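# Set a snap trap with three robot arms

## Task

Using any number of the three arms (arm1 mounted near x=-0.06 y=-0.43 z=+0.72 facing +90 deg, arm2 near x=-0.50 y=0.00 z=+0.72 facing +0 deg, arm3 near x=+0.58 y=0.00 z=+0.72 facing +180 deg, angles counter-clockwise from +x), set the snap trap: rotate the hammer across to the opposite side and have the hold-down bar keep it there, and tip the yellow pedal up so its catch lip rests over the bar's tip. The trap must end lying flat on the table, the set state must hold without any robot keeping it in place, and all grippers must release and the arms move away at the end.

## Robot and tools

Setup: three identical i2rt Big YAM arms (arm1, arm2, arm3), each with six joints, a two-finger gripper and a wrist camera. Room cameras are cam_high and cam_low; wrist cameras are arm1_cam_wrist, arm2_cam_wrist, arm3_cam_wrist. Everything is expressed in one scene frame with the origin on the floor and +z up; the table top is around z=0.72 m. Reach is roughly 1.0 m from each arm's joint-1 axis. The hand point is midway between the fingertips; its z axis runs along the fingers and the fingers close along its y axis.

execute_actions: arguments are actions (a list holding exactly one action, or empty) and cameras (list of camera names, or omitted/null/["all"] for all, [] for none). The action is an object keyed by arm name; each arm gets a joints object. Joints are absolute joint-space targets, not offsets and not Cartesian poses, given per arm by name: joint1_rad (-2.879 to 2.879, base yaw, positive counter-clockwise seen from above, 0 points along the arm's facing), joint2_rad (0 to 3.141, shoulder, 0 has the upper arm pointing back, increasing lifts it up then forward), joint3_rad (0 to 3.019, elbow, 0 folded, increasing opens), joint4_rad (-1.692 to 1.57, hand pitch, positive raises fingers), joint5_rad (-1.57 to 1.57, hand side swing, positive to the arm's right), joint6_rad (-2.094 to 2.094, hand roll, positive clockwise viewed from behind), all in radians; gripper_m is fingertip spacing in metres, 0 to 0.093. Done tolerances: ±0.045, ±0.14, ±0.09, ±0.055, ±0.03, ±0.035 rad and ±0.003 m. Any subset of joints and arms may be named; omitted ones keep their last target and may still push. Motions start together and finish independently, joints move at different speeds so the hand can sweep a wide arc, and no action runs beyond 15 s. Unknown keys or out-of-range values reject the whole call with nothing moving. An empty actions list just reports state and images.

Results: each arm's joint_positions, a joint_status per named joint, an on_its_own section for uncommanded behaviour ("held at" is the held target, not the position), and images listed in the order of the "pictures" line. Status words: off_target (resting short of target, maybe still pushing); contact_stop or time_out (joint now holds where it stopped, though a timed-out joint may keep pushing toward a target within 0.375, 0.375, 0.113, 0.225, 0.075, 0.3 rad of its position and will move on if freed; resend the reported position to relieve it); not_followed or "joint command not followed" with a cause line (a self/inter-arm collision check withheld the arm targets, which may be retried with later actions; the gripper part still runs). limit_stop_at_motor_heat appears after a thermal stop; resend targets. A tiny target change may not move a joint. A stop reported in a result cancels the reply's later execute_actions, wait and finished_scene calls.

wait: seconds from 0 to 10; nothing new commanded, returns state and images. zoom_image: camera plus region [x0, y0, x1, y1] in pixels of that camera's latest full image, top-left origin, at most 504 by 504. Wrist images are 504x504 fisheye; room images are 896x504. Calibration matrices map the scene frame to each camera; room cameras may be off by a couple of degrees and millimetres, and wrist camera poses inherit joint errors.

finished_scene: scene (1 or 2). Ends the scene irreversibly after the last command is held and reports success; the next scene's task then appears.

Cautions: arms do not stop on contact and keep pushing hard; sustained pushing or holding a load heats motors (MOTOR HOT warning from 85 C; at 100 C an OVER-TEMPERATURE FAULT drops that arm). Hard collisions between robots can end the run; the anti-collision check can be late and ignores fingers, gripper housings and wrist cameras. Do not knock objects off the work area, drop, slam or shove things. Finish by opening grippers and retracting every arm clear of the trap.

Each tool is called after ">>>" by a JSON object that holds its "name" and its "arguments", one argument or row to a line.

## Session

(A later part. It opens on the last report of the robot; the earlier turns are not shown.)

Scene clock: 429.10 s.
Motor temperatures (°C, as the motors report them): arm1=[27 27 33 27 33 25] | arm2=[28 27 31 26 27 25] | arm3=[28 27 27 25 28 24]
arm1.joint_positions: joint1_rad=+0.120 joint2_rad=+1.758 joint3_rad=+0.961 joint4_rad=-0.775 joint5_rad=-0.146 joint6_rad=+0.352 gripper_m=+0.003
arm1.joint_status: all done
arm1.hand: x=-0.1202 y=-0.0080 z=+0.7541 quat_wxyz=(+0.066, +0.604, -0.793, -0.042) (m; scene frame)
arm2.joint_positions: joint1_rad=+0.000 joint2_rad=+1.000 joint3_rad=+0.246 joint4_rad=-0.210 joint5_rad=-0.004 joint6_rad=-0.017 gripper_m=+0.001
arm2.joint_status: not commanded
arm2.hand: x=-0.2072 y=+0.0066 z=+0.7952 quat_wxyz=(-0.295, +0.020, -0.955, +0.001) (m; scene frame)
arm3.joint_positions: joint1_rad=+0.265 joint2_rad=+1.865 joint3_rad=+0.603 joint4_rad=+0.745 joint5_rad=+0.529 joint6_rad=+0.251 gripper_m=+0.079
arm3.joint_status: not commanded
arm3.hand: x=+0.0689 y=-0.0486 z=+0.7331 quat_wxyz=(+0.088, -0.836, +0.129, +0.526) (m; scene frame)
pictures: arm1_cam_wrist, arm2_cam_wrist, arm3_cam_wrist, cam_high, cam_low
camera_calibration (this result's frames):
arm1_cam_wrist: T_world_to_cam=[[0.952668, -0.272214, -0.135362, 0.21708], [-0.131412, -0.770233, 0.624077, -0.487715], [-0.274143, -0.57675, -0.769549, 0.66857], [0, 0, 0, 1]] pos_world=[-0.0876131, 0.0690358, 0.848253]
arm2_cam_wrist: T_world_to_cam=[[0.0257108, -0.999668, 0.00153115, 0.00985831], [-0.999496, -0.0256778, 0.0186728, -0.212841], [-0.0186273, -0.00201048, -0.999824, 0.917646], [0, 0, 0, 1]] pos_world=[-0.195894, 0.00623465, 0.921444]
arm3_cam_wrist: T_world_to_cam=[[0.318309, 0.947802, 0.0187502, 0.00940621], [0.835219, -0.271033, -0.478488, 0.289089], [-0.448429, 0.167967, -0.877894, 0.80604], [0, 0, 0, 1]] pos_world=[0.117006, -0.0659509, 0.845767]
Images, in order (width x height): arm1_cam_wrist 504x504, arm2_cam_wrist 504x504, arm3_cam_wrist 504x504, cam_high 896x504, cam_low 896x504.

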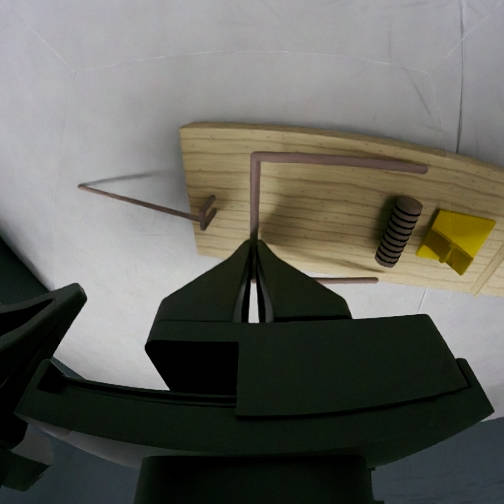

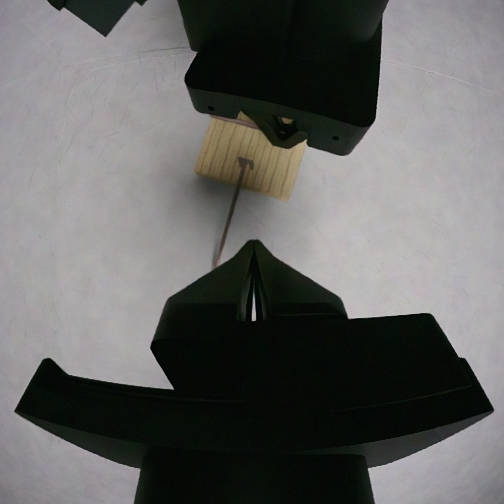

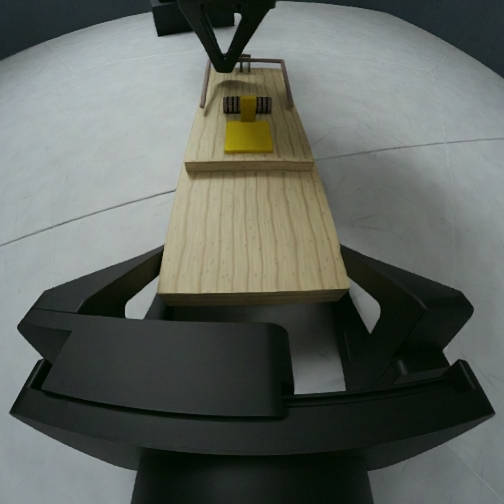

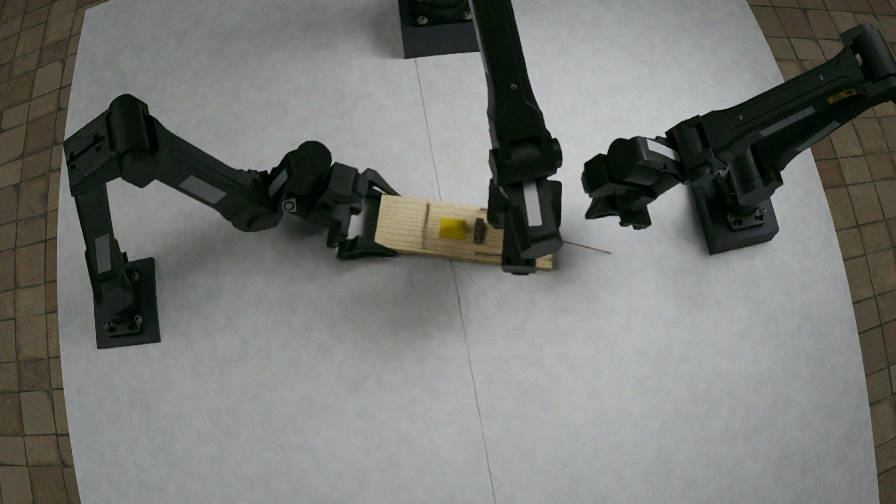

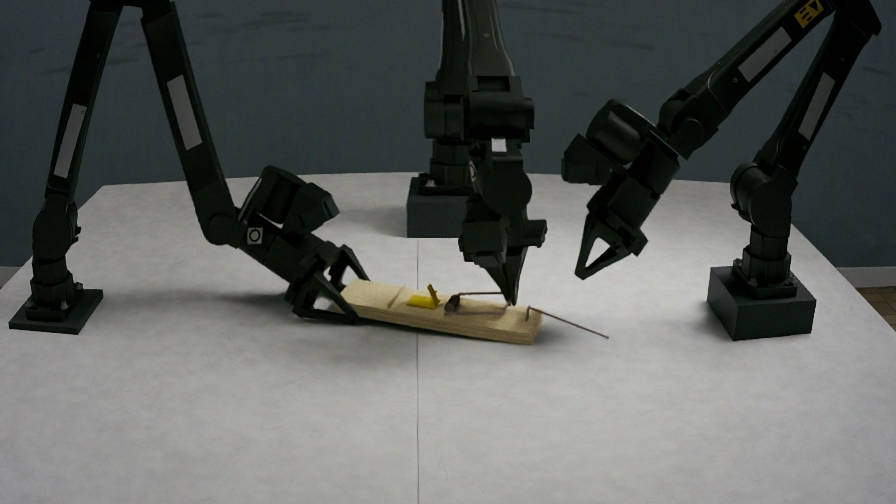

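>>> {"name": "execute_actions", "arguments": {
  "actions": [
    {"arm1":{"joints":{"joint2_rad":1.765,"joint3_rad":0.80,"joint4_rad":-0.53,"joint6_rad":0.38}},"arm3":{"joints":{"gripper_m":0.09,"joint2_rad":1.865,"joint3_rad":0.6,"joint4_rad":0.745}}}
  ],
  "cameras": ["cam_low","arm1_cam_wrist"]
}}

Scene clock: 473.07 s.
Motor temperatures (°C, as the motors report them): arm1=[27 26 30 27 31 25] | arm2=[28 27 31 26 27 25] | arm3=[28 28 27 25 28 25]
arm1.joint_positions: joint1_rad=+0.121 joint2_rad=+1.700 joint3_rad=+0.839 joint4_rad=-0.553 joint5_rad=-0.149 joint6_rad=+0.373 gripper_m=+0.003
arm1.joint_status: all done
arm1.hand: x=-0.1210 y=-0.0086 z=+0.7480 quat_wxyz=(+0.026, +0.598, -0.793, -0.109) (m; scene frame)
arm2.joint_positions: joint1_rad=+0.000 joint2_rad=+1.000 joint3_rad=+0.246 joint4_rad=-0.210 joint5_rad=-0.004 joint6_rad=-0.017 gripper_m=+0.001
arm2.joint_status: not commanded
arm2.hand: x=-0.2072 y=+0.0066 z=+0.7952 quat_wxyz=(-0.295, +0.020, -0.955, +0.001) (m; scene frame)
arm3.joint_positions: joint1_rad=+0.265 joint2_rad=+1.863 joint3_rad=+0.604 joint4_rad=+0.745 joint5_rad=+0.533 joint6_rad=+0.263 gripper_m=+0.090
arm3.joint_status: all done
arm3.hand: x=+0.0680 y=-0.0481 z=+0.7349 quat_wxyz=(+0.086, -0.834, +0.136, +0.528) (m; scene frame)
pictures: arm1_cam_wrist, cam_low
camera_calibration (this result's frames):
arm1_cam_wrist: T_world_to_cam=[[0.943581, -0.268133, -0.194317, 0.259848], [-0.139549, -0.85414, 0.50097, -0.394094], [-0.3003, -0.445589, -0.843368, 0.716483], [0, 0, 0, 1]] pos_world=[-0.0850232, 0.0523193, 0.852181]
Images, in order (width x height): arm1_cam_wrist 504x504, cam_low 896x504.

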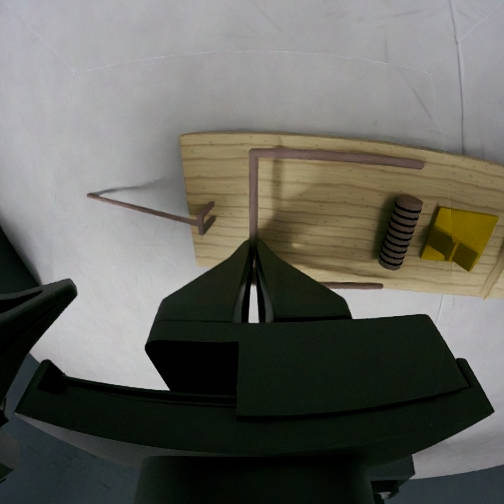

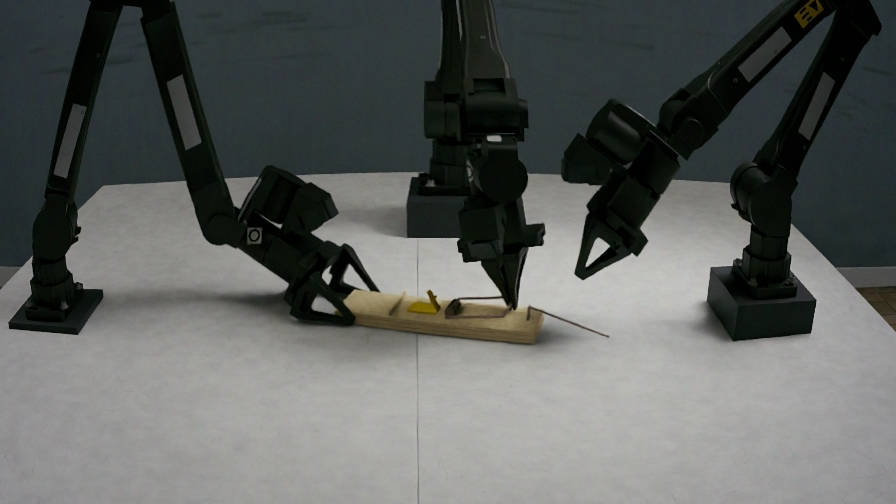

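>>> {"name": "execute_actions", "arguments": {
  "actions": [
    {"arm1":{"joints":{"joint2_rad":1.69,"joint3_rad":0.655,"joint4_rad":-0.25,"joint6_rad":0.43}},"arm3":{"joints":{"gripper_m":0.05}}}
  ],
  "cameras": ["cam_low","arm1_cam_wrist"]
}}

>>> {"name": "execute_actions", "arguments": {
  "actions": [
    {"arm1":{"joints":{"joint2_rad":1.67,"joint3_rad":0.52,"joint4_rad":0.06,"joint6_rad":0.5}}}
  ]
}}

Scene clock: 484.67 s.
Motor temperatures (°C, as the motors report them): arm1=[27 26 30 27 30 25] | arm2=[28 27 31 26 27 25] | arm3=[28 28 27 25 28 24]
arm1.joint_positions: joint1_rad=+0.121 joint2_rad=+1.623 joint3_rad=+0.692 joint4_rad=-0.267 joint5_rad=-0.145 joint6_rad=+0.418 gripper_m=+0.003
arm1.joint_status: all done
arm1.hand: x=-0.1205 y=-0.0073 z=+0.7528 quat_wxyz=(-0.029, +0.578, -0.791, -0.198) (m; scene frame)
arm2.joint_positions: joint1_rad=+0.000 joint2_rad=+1.000 joint3_rad=+0.246 joint4_rad=-0.210 joint5_rad=-0.004 joint6_rad=-0.017 gripper_m=+0.001
arm2.joint_status: not commanded
arm2.hand: x=-0.2072 y=+0.0066 z=+0.7952 quat_wxyz=(-0.295, +0.020, -0.955, +0.001) (m; scene frame)
arm3.joint_positions: joint1_rad=+0.265 joint2_rad=+1.863 joint3_rad=+0.604 joint4_rad=+0.745 joint5_rad=+0.531 joint6_rad=+0.262 gripper_m=+0.079
arm3.joint_status: gripper_m off_target (ended at +0.079, target +0.050)
arm3.hand: x=+0.0679 y=-0.0485 z=+0.7348 quat_wxyz=(+0.086, -0.834, +0.135, +0.528) (m; scene frame)
pictures: arm1_cam_wrist, cam_low
camera_calibration (this result's frames):
arm1_cam_wrist: T_world_to_cam=[[0.925594, -0.26256, -0.27265, 0.317456], [-0.170459, -0.932267, 0.319094, -0.26264], [-0.337964, -0.248876, -0.907657, 0.76658], [0, 0, 0, 1]] pos_world=[-0.0795284, 0.0292844, 0.866153]
Images, in order (width x height): arm1_cam_wrist 504x504, cam_low 896x504.

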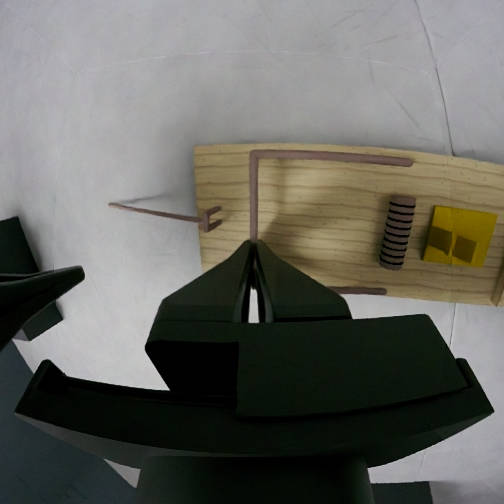

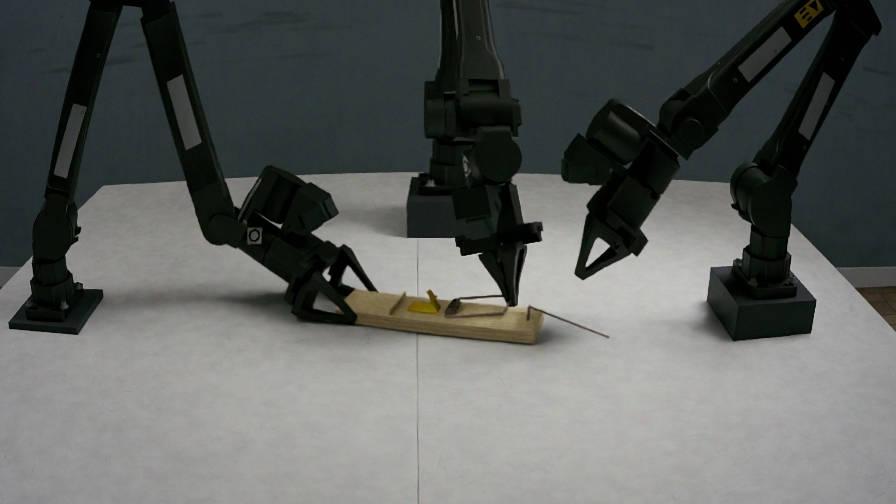

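Scene clock: 485.73 s.
Motor temperatures (°C, as the motors report them): arm1=[27 26 30 27 30 25] | arm2=[28 27 31 26 27 25] | arm3=[28 28 27 25 28 24]
arm1.joint_positions: joint1_rad=+0.121 joint2_rad=+1.601 joint3_rad=+0.555 joint4_rad=+0.058 joint5_rad=-0.142 joint6_rad=+0.482 gripper_m=+0.003
arm1.joint_status: all done
arm1.hand: x=-0.1200 y=-0.0064 z=+0.7541 quat_wxyz=(-0.074, +0.544, -0.785, -0.287) (m; scene frame)
arm2.joint_positions: joint1_rad=+0.000 joint2_rad=+1.000 joint3_rad=+0.246 joint4_rad=-0.210 joint5_rad=-0.004 joint6_rad=-0.017 gripper_m=+0.001
arm2.joint_status: not commanded
arm2.hand: x=-0.2072 y=+0.0066 z=+0.7952 quat_wxyz=(-0.295, +0.020, -0.955, +0.001) (m; scene frame)
arm3.joint_positions: joint1_rad=+0.265 joint2_rad=+1.863 joint3_rad=+0.604 joint4_rad=+0.745 joint5_rad=+0.532 joint6_rad=+0.257 gripper_m=+0.079
arm3.joint_status: not commanded
arm3.hand: x=+0.0680 y=-0.0485 z=+0.7349 quat_wxyz=(+0.088, -0.834, +0.133, +0.528) (m; scene frame)
pictures: arm1_cam_wrist, arm2_cam_wrist, arm3_cam_wrist, cam_high, cam_low
camera_calibration (this result's frames):
arm1_cam_wrist: T_world_to_cam=[[0.896328, -0.25398, -0.363441, 0.382619], [-0.217392, -0.966134, 0.139015, -0.132219], [-0.38644, -0.0455938, -0.921187, 0.773821], [0, 0, 0, 1]] pos_world=[-0.0726604, 0.00471725, 0.870273]
arm2_cam_wrist: T_world_to_cam=[[0.0257108, -0.999668, 0.00153115, 0.00985831], [-0.999496, -0.0256778, 0.0186728, -0.212841], [-0.0186273, -0.00201048, -0.999824, 0.917646], [0, 0, 0, 1]] pos_world=[-0.195894, 0.00623465, 0.921444]
arm3_cam_wrist: T_world_to_cam=[[0.323095, 0.946274, 0.013214, 0.0131973], [0.831166, -0.277061, -0.482079, 0.29328], [-0.452518, 0.16674, -0.876028, 0.806003], [0, 0, 0, 1]] pos_world=[0.116702, -0.0656249, 0.847291]
Images, in order (width x height): arm1_cam_wrist 504x504, arm2_cam_wrist 504x504, arm3_cam_wrist 504x504, cam_high 896x504, cam_low 896x504.

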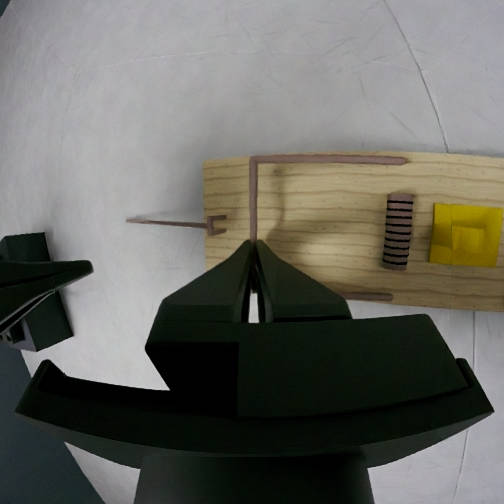

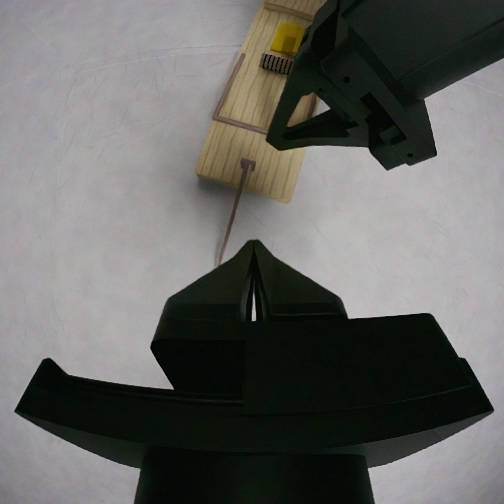

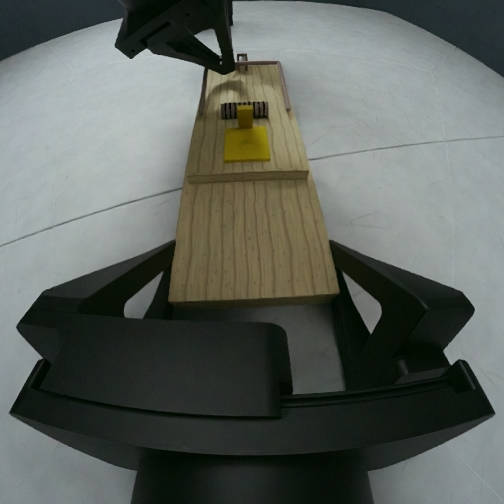

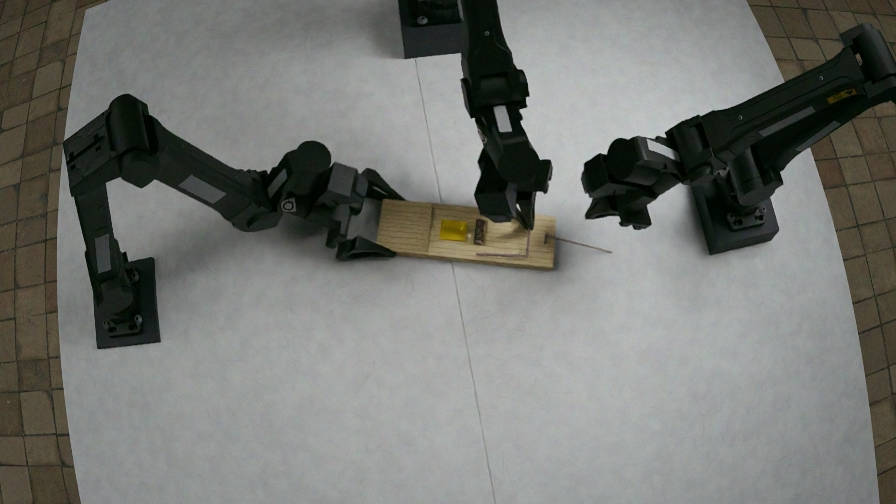

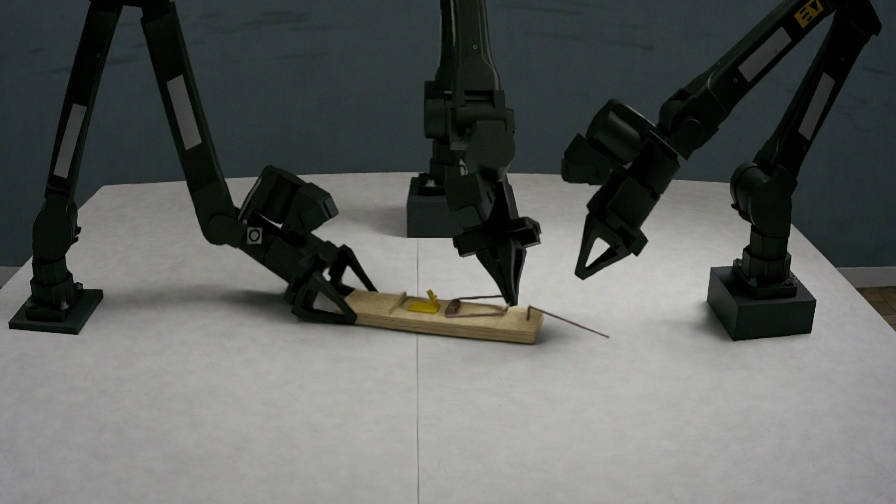

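>>> {"name": "execute_actions", "arguments": {
  "actions": [
    {"arm1":{"joints":{"joint2_rad":1.73,"joint3_rad":0.385,"joint4_rad":0.42,"joint6_rad":0.58}},"arm2":{"joints":{"joint1_rad":0.108,"joint2_rad":1.331,"joint3_rad":0.465,"joint4_rad":-0.52,"joint6_rad":0.4,"gripper_m":0.025}}}
  ],
  "cameras": ["cam_low","arm1_cam_wrist","arm2_cam_wrist"]
}}

Scene clock: 513.23 s.
Motor temperatures (°C, as the motors report them): arm1=[27 26 30 27 30 25] | arm2=[28 27 32 26 27 25] | arm3=[28 28 28 25 28 24]
arm1.joint_positions: joint1_rad=+0.120 joint2_rad=+1.649 joint3_rad=+0.428 joint4_rad=+0.451 joint5_rad=-0.137 joint6_rad=+0.571 gripper_m=+0.002
arm1.joint_status: all done
arm1.hand: x=-0.1188 y=-0.0080 z=+0.7552 quat_wxyz=(-0.111, +0.495, -0.774, -0.379) (m; scene frame)
arm2.joint_positions: joint1_rad=+0.105 joint2_rad=+1.323 joint3_rad=+0.449 joint4_rad=-0.510 joint5_rad=-0.003 joint6_rad=+0.383 gripper_m=+0.025
arm2.joint_status: all done
arm2.hand: x=-0.2168 y=+0.0361 z=+0.7527 quat_wxyz=(-0.087, -0.127, -0.988, -0.021) (m; scene frame)
arm3.joint_positions: joint1_rad=+0.266 joint2_rad=+1.863 joint3_rad=+0.604 joint4_rad=+0.745 joint5_rad=+0.536 joint6_rad=+0.242 gripper_m=+0.079
arm3.joint_status: not commanded
arm3.hand: x=+0.0682 y=-0.0482 z=+0.7350 quat_wxyz=(+0.093, -0.835, +0.127, +0.527) (m; scene frame)
pictures: arm1_cam_wrist, arm2_cam_wrist, cam_low
camera_calibration (this result's frames):
arm1_cam_wrist: T_world_to_cam=[[0.848664, -0.23506, -0.473831, 0.459381], [-0.285069, -0.957853, -0.0354021, -0.00993588], [-0.445539, 0.165119, -0.879904, 0.738691], [0, 0, 0, 1]] pos_world=[-0.0635768, -0.0235069, 0.867294]
arm2_cam_wrist: T_world_to_cam=[[-0.26158, -0.962679, -0.0694678, 0.0295011], [-0.876572, 0.206824, 0.434563, -0.515618], [-0.403977, 0.174566, -0.897959, 0.708509], [0, 0, 0, 1]] pos_world=[-0.158038, 0.0113607, 0.862329]
Images, in order (width x height): arm1_cam_wrist 504x504, arm2_cam_wrist 504x504, cam_low 896x504.

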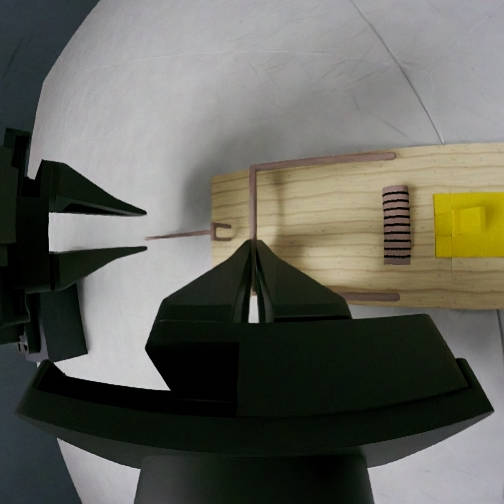

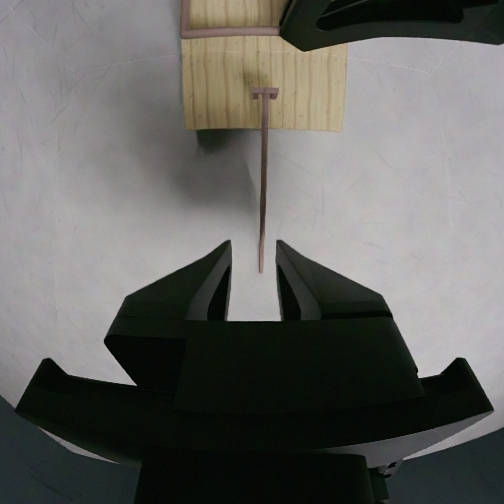

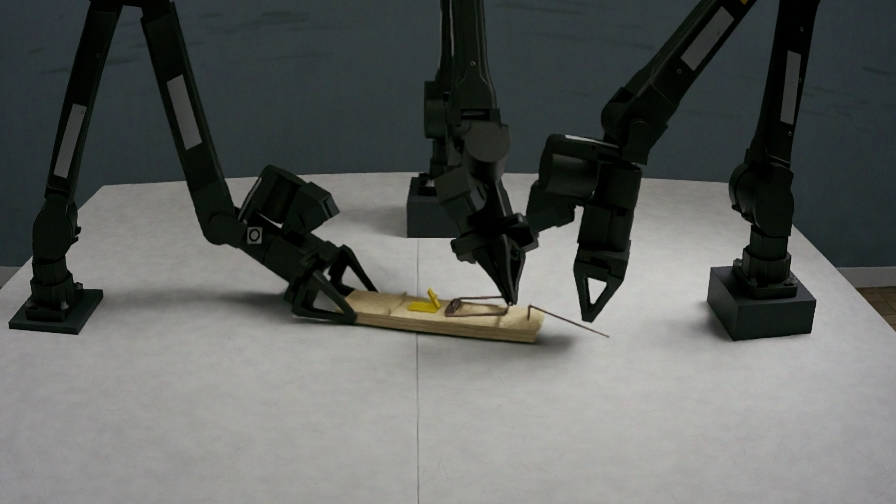

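>>> {"name": "execute_actions", "arguments": {
  "actions": [
    {"arm2":{"joints":{"joint1_rad":0.092,"joint2_rad":1.42,"joint4_rad":-0.42}}}
  ],
  "cameras": []
}}

>>> {"name": "execute_actions", "arguments": {
  "actions": [
    {"arm2":{"joints":{"gripper_m":0.0}}}
  ],
  "cameras": ["cam_low","arm2_cam_wrist"]
}}

Scene clock: 523.17 s.
Motor temperatures (°C, as the motors report them): arm1=[27 26 30 27 30 25] | arm2=[28 27 32 26 27 25] | arm3=[28 28 28 25 28 25]
arm1.joint_positions: joint1_rad=+0.120 joint2_rad=+1.649 joint3_rad=+0.428 joint4_rad=+0.451 joint5_rad=-0.137 joint6_rad=+0.571 gripper_m=+0.002
arm1.joint_status: not commanded
arm1.hand: x=-0.1188 y=-0.0080 z=+0.7552 quat_wxyz=(-0.111, +0.495, -0.774, -0.379) (m; scene frame)
arm2.joint_positions: joint1_rad=+0.102 joint2_rad=+1.412 joint3_rad=+0.449 joint4_rad=-0.433 joint5_rad=-0.003 joint6_rad=+0.384 gripper_m=+0.025
arm2.joint_status: all done
arm2.hand: x=-0.2123 y=+0.0355 z=+0.7326 quat_wxyz=(-0.082, -0.129, -0.988, -0.019) (m; scene frame)
arm3.joint_positions: joint1_rad=+0.266 joint2_rad=+1.863 joint3_rad=+0.604 joint4_rad=+0.745 joint5_rad=+0.536 joint6_rad=+0.242 gripper_m=+0.079
arm3.joint_status: not commanded
arm3.hand: x=+0.0682 y=-0.0482 z=+0.7350 quat_wxyz=(+0.093, -0.835, +0.127, +0.527) (m; scene frame)
pictures: none
No camera images: the call's "cameras" was empty. Leave "cameras" out to get every camera's image.

Scene clock: 523.67 s.
Motor temperatures (°C, as the motors report them): arm1=[27 26 30 27 30 25] | arm2=[28 27 32 26 27 25] | arm3=[28 28 28 25 28 25]
arm1.joint_positions: joint1_rad=+0.120 joint2_rad=+1.649 joint3_rad=+0.428 joint4_rad=+0.451 joint5_rad=-0.137 joint6_rad=+0.571 gripper_m=+0.002
arm1.joint_status: not commanded
arm1.hand: x=-0.1188 y=-0.0080 z=+0.7552 quat_wxyz=(-0.111, +0.494, -0.774, -0.379) (m; scene frame)
arm2.joint_positions: joint1_rad=+0.094 joint2_rad=+1.412 joint3_rad=+0.448 joint4_rad=-0.433 joint5_rad=+0.006 joint6_rad=+0.384 gripper_m=+0.001
arm2.joint_status: all done
arm2.hand: x=-0.2123 y=+0.0318 z=+0.7325 quat_wxyz=(-0.083, -0.133, -0.988, -0.015) (m; scene frame)
arm3.joint_positions: joint1_rad=+0.266 joint2_rad=+1.863 joint3_rad=+0.604 joint4_rad=+0.745 joint5_rad=+0.536 joint6_rad=+0.242 gripper_m=+0.079
arm3.joint_status: not commanded
arm3.hand: x=+0.0682 y=-0.0482 z=+0.7350 quat_wxyz=(+0.093, -0.835, +0.127, +0.527) (m; scene frame)
pictures: arm2_cam_wrist, cam_low
camera_calibration (this result's frames):
arm2_cam_wrist: T_world_to_cam=[[-0.275495, -0.959605, -0.0571122, 0.0130041], [-0.868958, 0.223182, 0.441704, -0.506167], [-0.411114, 0.171315, -0.895341, 0.689544], [0, 0, 0, 1]] pos_world=[-0.152774, 0.00731697, 0.841696]
Images, in order (width x height): arm2_cam_wrist 504x504, cam_low 896x504.

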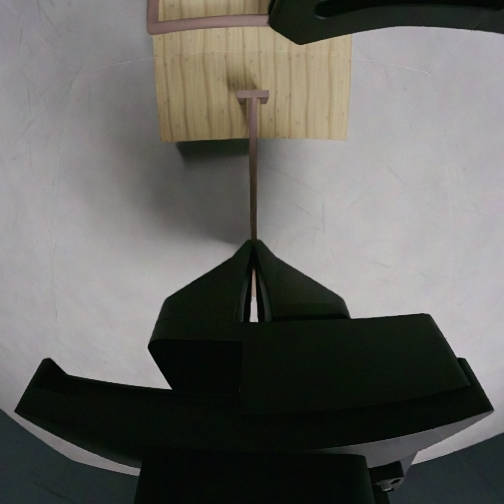

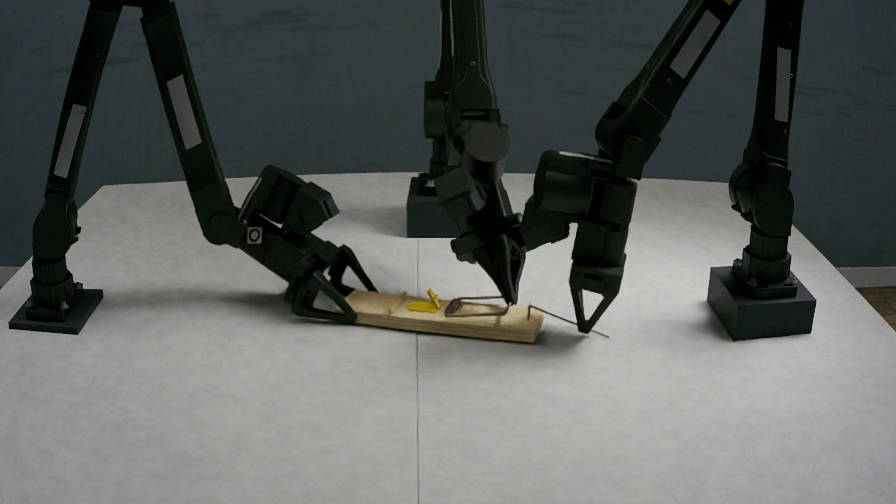

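>>> {"name": "execute_actions", "arguments": {
  "actions": [
    {"arm2":{"joints":{"joint1_rad":0.186,"joint2_rad":1.185,"joint3_rad":0.375,"joint4_rad":-0.43,"joint5_rad":0.16,"joint6_rad":0.447}}}
  ],
  "cameras": ["cam_low"]
}}

>>> {"name": "execute_actions", "arguments": {
  "actions": [
    {"arm2":{"joints":{"joint1_rad":0.235,"joint2_rad":1.013,"joint3_rad":0.32,"joint4_rad":-0.29,"joint5_rad":0.30,"joint6_rad":0.43}}}
  ],
  "cameras": ["cam_low","arm2_cam_wrist"]
}}

Scene clock: 550.57 s.
Motor temperatures (°C, as the motors report them): arm1=[27 26 29 27 30 25] | arm2=[28 27 31 26 27 25] | arm3=[28 28 28 25 27 25]
arm1.joint_positions: joint1_rad=+0.120 joint2_rad=+1.649 joint3_rad=+0.428 joint4_rad=+0.451 joint5_rad=-0.138 joint6_rad=+0.571 gripper_m=+0.002
arm1.joint_status: not commanded
arm1.hand: x=-0.1189 y=-0.0080 z=+0.7552 quat_wxyz=(-0.111, +0.494, -0.774, -0.379) (m; scene frame)
arm2.joint_positions: joint1_rad=+0.179 joint2_rad=+1.194 joint3_rad=+0.373 joint4_rad=-0.424 joint5_rad=+0.154 joint6_rad=+0.426 gripper_m=+0.001
arm2.joint_status: all done
arm2.hand: x=-0.2163 y=+0.0304 z=+0.7701 quat_wxyz=(-0.174, -0.122, -0.977, +0.026) (m; scene frame)
arm3.joint_positions: joint1_rad=+0.266 joint2_rad=+1.863 joint3_rad=+0.604 joint4_rad=+0.745 joint5_rad=+0.536 joint6_rad=+0.241 gripper_m=+0.079
arm3.joint_status: not commanded
arm3.hand: x=+0.0682 y=-0.0482 z=+0.7350 quat_wxyz=(+0.093, -0.835, +0.127, +0.527) (m; scene frame)
pictures: cam_low
Images, in order (width x height): cam_low 896x504.

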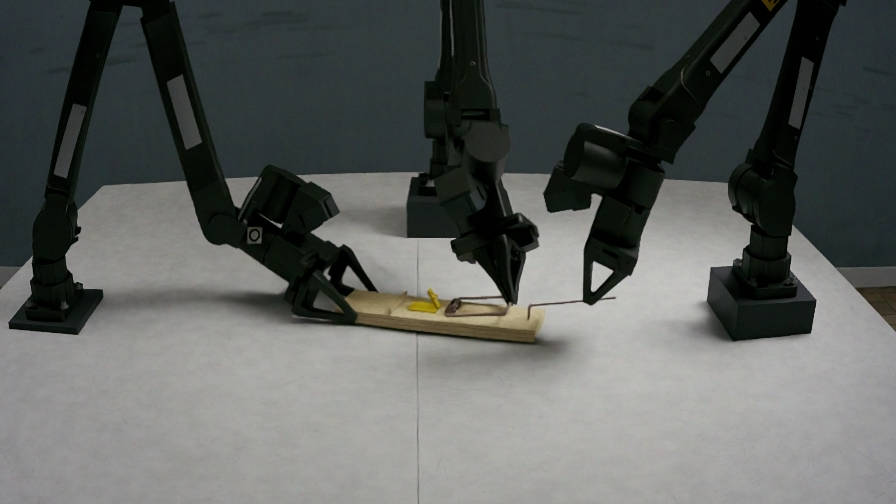

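Scene clock: 551.43 s.
Motor temperatures (°C, as the motors report them): arm1=[27 26 29 27 30 25] | arm2=[28 27 31 26 27 25] | arm3=[28 28 28 25 27 25]
arm1.joint_positions: joint1_rad=+0.120 joint2_rad=+1.649 joint3_rad=+0.428 joint4_rad=+0.451 joint5_rad=-0.138 joint6_rad=+0.572 gripper_m=+0.002
arm1.joint_status: not commanded
arm1.hand: x=-0.1189 y=-0.0081 z=+0.7550 quat_wxyz=(-0.110, +0.494, -0.774, -0.379) (m; scene frame)
arm2.joint_positions: joint1_rad=+0.234 joint2_rad=+1.012 joint3_rad=+0.311 joint4_rad=-0.303 joint5_rad=+0.296 joint6_rad=+0.426 gripper_m=+0.001
arm2.joint_status: all done
arm2.hand: x=-0.1981 y=+0.0269 z=+0.8131 quat_wxyz=(-0.305, -0.120, -0.944, +0.045) (m; scene frame)
arm3.joint_positions: joint1_rad=+0.266 joint2_rad=+1.863 joint3_rad=+0.604 joint4_rad=+0.745 joint5_rad=+0.537 joint6_rad=+0.238 gripper_m=+0.079
arm3.joint_status: not commanded
arm3.hand: x=+0.0682 y=-0.0482 z=+0.7350 quat_wxyz=(+0.094, -0.835, +0.126, +0.527) (m; scene frame)
pictures: arm2_cam_wrist, cam_low
camera_calibration (this result's frames):
arm2_cam_wrist: T_world_to_cam=[[-0.265421, -0.964132, -0.00113935, -0.0265474], [-0.964083, 0.265419, -0.00982356, -0.181174], [0.00977361, -0.00150895, -0.999951, 0.941501], [0, 0, 0, 1]] pos_world=[-0.190915, 0.0239125, 0.939645]
Images, in order (width x height): arm2_cam_wrist 504x504, cam_low 896x504.

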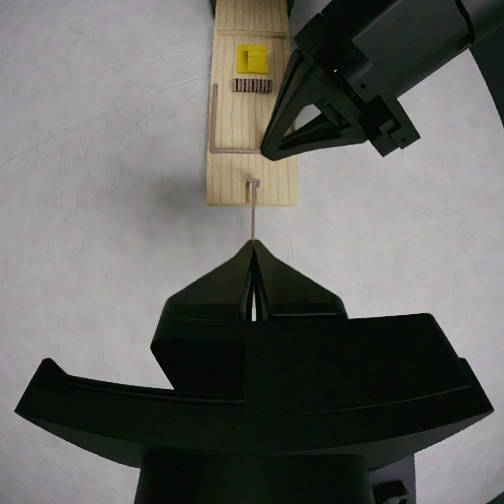

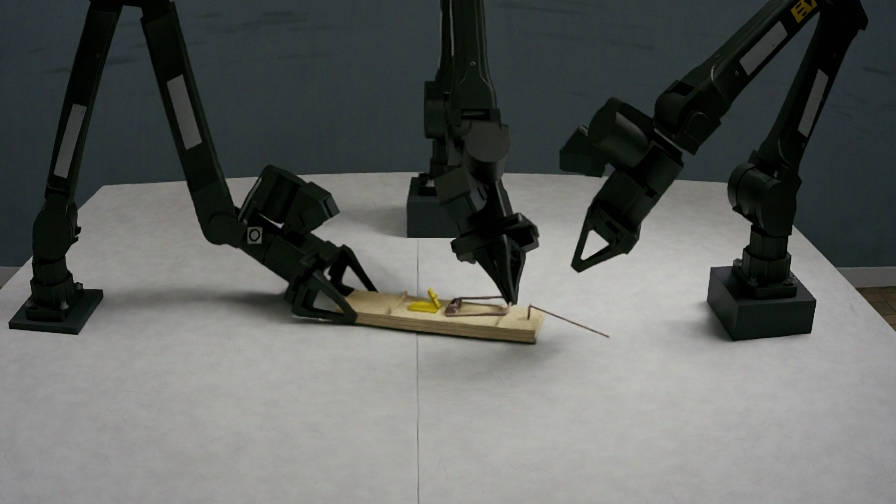

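>>> {"name": "execute_actions", "arguments": {
  "actions": [
    {"arm2":{"joints":{"joint1_rad":0.09,"joint2_rad":1.34,"joint3_rad":0.46,"joint4_rad":-0.49,"joint5_rad":0.0,"joint6_rad":0.38,"gripper_m":0.025}}}
  ],
  "cameras": []
}}

>>> {"name": "execute_actions", "arguments": {
  "actions": [
    {"arm2":{"joints":{"joint2_rad":1.46,"joint4_rad":-0.385}}}
  ],
  "cameras": ["cam_low"]
}}

>>> {"name": "execute_actions", "arguments": {
  "actions": [
    {"arm2":{"joints":{"gripper_m":0.0}}}
  ],
  "cameras": ["cam_low","arm2_cam_wrist"]
}}

Scene clock: 561.50 s.
Motor temperatures (°C, as the motors report them): arm1=[27 26 29 27 30 25] | arm2=[28 27 32 26 27 25] | arm3=[28 28 28 25 27 25]
arm1.joint_positions: joint1_rad=+0.120 joint2_rad=+1.649 joint3_rad=+0.428 joint4_rad=+0.451 joint5_rad=-0.138 joint6_rad=+0.572 gripper_m=+0.002
arm1.joint_status: not commanded
arm1.hand: x=-0.1189 y=-0.0081 z=+0.7550 quat_wxyz=(-0.110, +0.494, -0.774, -0.379) (m; scene frame)
arm2.joint_positions: joint1_rad=+0.092 joint2_rad=+1.334 joint3_rad=+0.443 joint4_rad=-0.481 joint5_rad=+0.004 joint6_rad=+0.397 gripper_m=+0.025
arm2.joint_status: all done
arm2.hand: x=-0.2145 y=+0.0314 z=+0.7493 quat_wxyz=(-0.093, -0.140, -0.986, -0.019) (m; scene frame)
arm3.joint_positions: joint1_rad=+0.266 joint2_rad=+1.863 joint3_rad=+0.604 joint4_rad=+0.745 joint5_rad=+0.537 joint6_rad=+0.238 gripper_m=+0.079
arm3.joint_status: not commanded
arm3.hand: x=+0.0682 y=-0.0482 z=+0.7350 quat_wxyz=(+0.094, -0.835, +0.126, +0.527) (m; scene frame)
pictures: none
No camera images: the call's "cameras" was empty. Leave "cameras" out to get every camera's image.

Scene clock: 562.27 s.
Motor temperatures (°C, as the motors report them): arm1=[27 26 29 27 30 25] | arm2=[28 27 32 26 27 25] | arm3=[28 28 28 25 27 25]
arm1.joint_positions: joint1_rad=+0.120 joint2_rad=+1.649 joint3_rad=+0.428 joint4_rad=+0.451 joint5_rad=-0.138 joint6_rad=+0.572 gripper_m=+0.002
arm1.joint_status: not commanded
arm1.hand: x=-0.1189 y=-0.0081 z=+0.7550 quat_wxyz=(-0.110, +0.494, -0.774, -0.379) (m; scene frame)
arm2.joint_positions: joint1_rad=+0.092 joint2_rad=+1.433 joint3_rad=+0.449 joint4_rad=-0.401 joint5_rad=+0.004 joint6_rad=+0.396 gripper_m=+0.025
arm2.joint_status: all done
arm2.hand: x=-0.2083 y=+0.0320 z=+0.7280 quat_wxyz=(-0.087, -0.140, -0.986, -0.017) (m; scene frame)
arm3.joint_positions: joint1_rad=+0.266 joint2_rad=+1.863 joint3_rad=+0.604 joint4_rad=+0.745 joint5_rad=+0.537 joint6_rad=+0.238 gripper_m=+0.079
arm3.joint_status: not commanded
arm3.hand: x=+0.0682 y=-0.0482 z=+0.7350 quat_wxyz=(+0.094, -0.835, +0.126, +0.527) (m; scene frame)
pictures: cam_low
Images, in order (width x height): cam_low 896x504.

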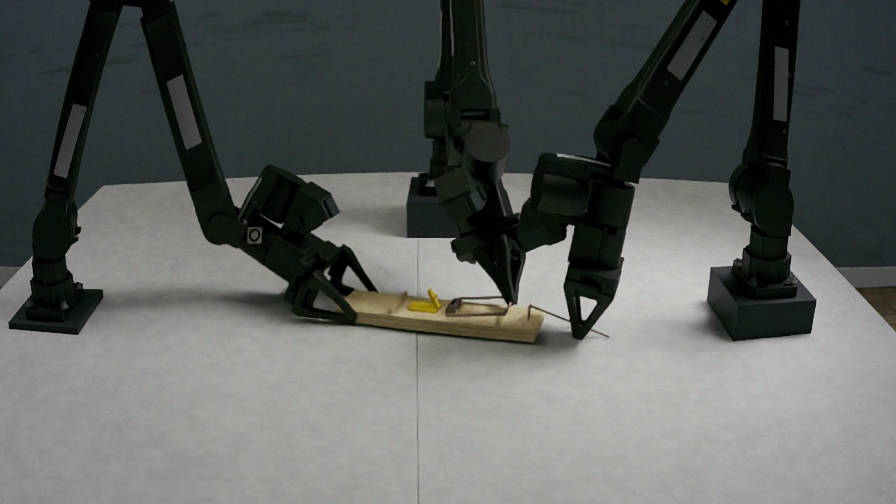

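Scene clock: 562.80 s.
Motor temperatures (°C, as the motors report them): arm1=[27 26 29 27 30 25] | arm2=[28 27 32 26 27 25] | arm3=[28 28 28 25 27 25]
arm1.joint_positions: joint1_rad=+0.120 joint2_rad=+1.649 joint3_rad=+0.428 joint4_rad=+0.451 joint5_rad=-0.138 joint6_rad=+0.572 gripper_m=+0.002
arm1.joint_status: not commanded
arm1.hand: x=-0.1189 y=-0.0081 z=+0.7550 quat_wxyz=(-0.110, +0.494, -0.774, -0.379) (m; scene frame)
arm2.joint_positions: joint1_rad=+0.090 joint2_rad=+1.435 joint3_rad=+0.449 joint4_rad=-0.398 joint5_rad=+0.009 joint6_rad=+0.390 gripper_m=+0.002
arm2.joint_status: all done
arm2.hand: x=-0.2078 y=+0.0304 z=+0.7277 quat_wxyz=(-0.088, -0.138, -0.986, -0.015) (m; scene frame)
arm3.joint_positions: joint1_rad=+0.266 joint2_rad=+1.863 joint3_rad=+0.604 joint4_rad=+0.745 joint5_rad=+0.537 joint6_rad=+0.238 gripper_m=+0.079
arm3.joint_status: not commanded
arm3.hand: x=+0.0682 y=-0.0482 z=+0.7350 quat_wxyz=(+0.094, -0.835, +0.126, +0.527) (m; scene frame)
pictures: arm2_cam_wrist, cam_low
camera_calibration (this result's frames):
arm2_cam_wrist: T_world_to_cam=[[-0.284395, -0.956881, -0.05914, 0.0122457], [-0.871653, 0.232393, 0.431526, -0.493228], [-0.399176, 0.174273, -0.90016, 0.693248], [0, 0, 0, 1]] pos_world=[-0.149713, 0.00552609, 0.837599]
Images, in order (width x height): arm2_cam_wrist 504x504, cam_low 896x504.

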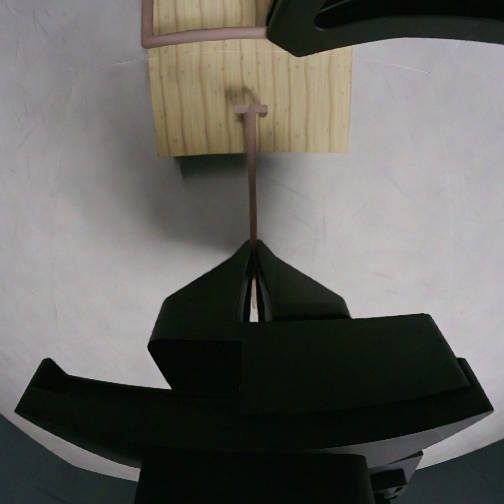

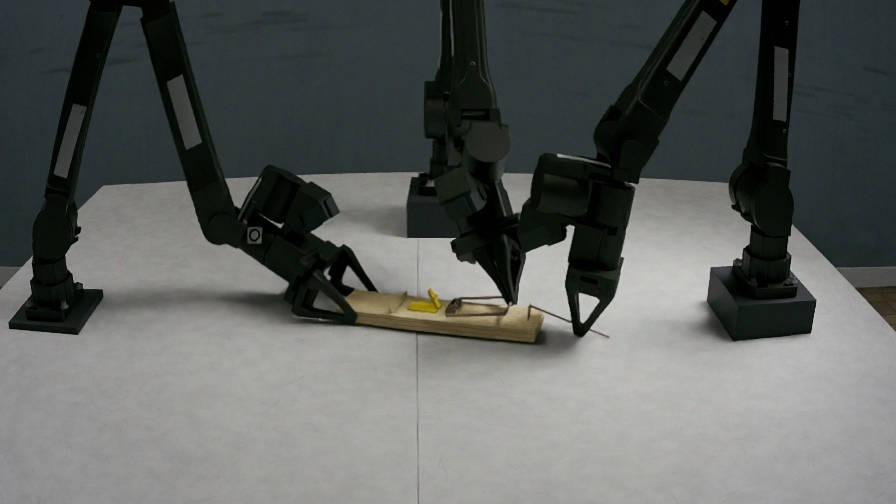

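>>> {"name": "execute_actions", "arguments": {
  "actions": [
    {"arm2":{"joints":{"joint1_rad":0.186,"joint2_rad":1.2,"joint3_rad":0.375,"joint4_rad":-0.37,"joint5_rad":0.17,"joint6_rad":0.44}}}
  ],
  "cameras": ["cam_low"]
}}

>>> {"name": "execute_actions", "arguments": {
  "actions": [
    {"arm2":{"joints":{"joint1_rad":0.235,"joint2_rad":1.07,"joint3_rad":0.315,"joint4_rad":-0.22,"joint5_rad":0.30,"joint6_rad":0.43}}}
  ],
  "cameras": ["cam_low"]
}}

Scene clock: 572.87 s.
Motor temperatures (°C, as the motors report them): arm1=[27 26 29 27 30 25] | arm2=[28 27 31 26 27 25] | arm3=[28 28 28 25 27 25]
arm1.joint_positions: joint1_rad=+0.120 joint2_rad=+1.649 joint3_rad=+0.428 joint4_rad=+0.451 joint5_rad=-0.138 joint6_rad=+0.572 gripper_m=+0.002
arm1.joint_status: not commanded
arm1.hand: x=-0.1190 y=-0.0081 z=+0.7550 quat_wxyz=(-0.110, +0.494, -0.774, -0.379) (m; scene frame)
arm2.joint_positions: joint1_rad=+0.176 joint2_rad=+1.216 joint3_rad=+0.368 joint4_rad=-0.368 joint5_rad=+0.166 joint6_rad=+0.421 gripper_m=+0.002
arm2.joint_status: all done
arm2.hand: x=-0.2091 y=+0.0287 z=+0.7672 quat_wxyz=(-0.189, -0.123, -0.974, +0.028) (m; scene frame)
arm3.joint_positions: joint1_rad=+0.266 joint2_rad=+1.863 joint3_rad=+0.604 joint4_rad=+0.745 joint5_rad=+0.537 joint6_rad=+0.238 gripper_m=+0.079
arm3.joint_status: not commanded
arm3.hand: x=+0.0682 y=-0.0482 z=+0.7350 quat_wxyz=(+0.094, -0.835, +0.126, +0.527) (m; scene frame)
pictures: cam_low
Images, in order (width x height): cam_low 896x504.

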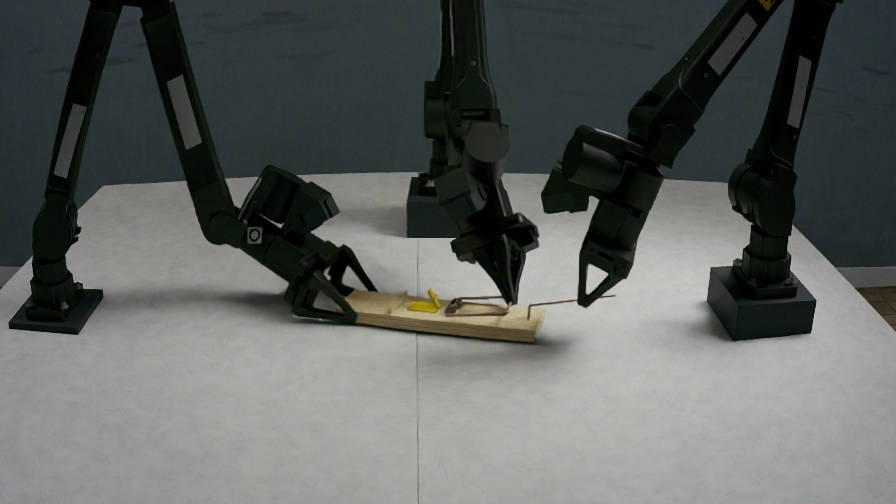

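Scene clock: 573.70 s.
Motor temperatures (°C, as the motors report them): arm1=[27 26 29 27 30 25] | arm2=[28 27 31 26 27 25] | arm3=[28 28 28 25 27 25]
arm1.joint_positions: joint1_rad=+0.120 joint2_rad=+1.650 joint3_rad=+0.428 joint4_rad=+0.451 joint5_rad=-0.139 joint6_rad=+0.572 gripper_m=+0.002
arm1.joint_status: not commanded
arm1.hand: x=-0.1191 y=-0.0081 z=+0.7550 quat_wxyz=(-0.110, +0.494, -0.774, -0.380) (m; scene frame)
arm2.joint_positions: joint1_rad=+0.228 joint2_rad=+1.090 joint3_rad=+0.300 joint4_rad=-0.253 joint5_rad=+0.286 joint6_rad=+0.421 gripper_m=+0.002
arm2.joint_status: all done
arm2.hand: x=-0.2008 y=+0.0260 z=+0.7929 quat_wxyz=(-0.286, -0.117, -0.950, +0.048) (m; scene frame)
arm3.joint_positions: joint1_rad=+0.266 joint2_rad=+1.863 joint3_rad=+0.604 joint4_rad=+0.745 joint5_rad=+0.537 joint6_rad=+0.236 gripper_m=+0.079
arm3.joint_status: not commanded
arm3.hand: x=+0.0682 y=-0.0481 z=+0.7351 quat_wxyz=(+0.095, -0.835, +0.125, +0.527) (m; scene frame)
pictures: cam_low
Images, in order (width x height): cam_low 896x504.

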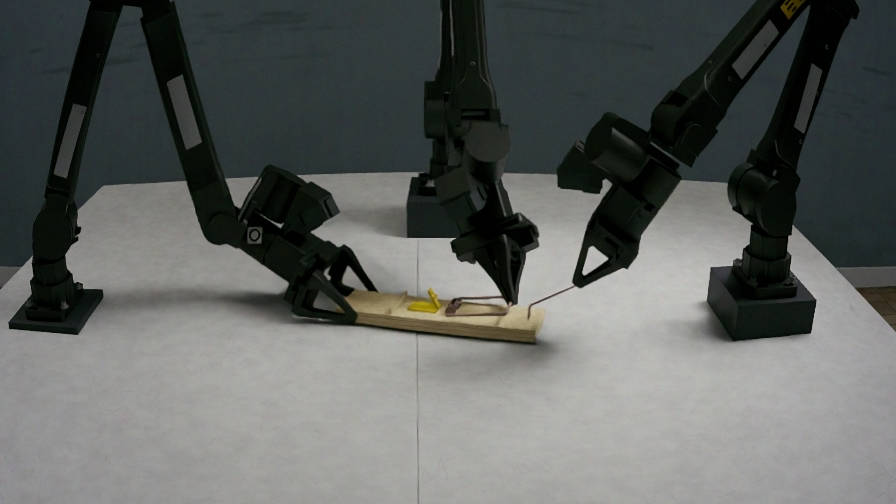

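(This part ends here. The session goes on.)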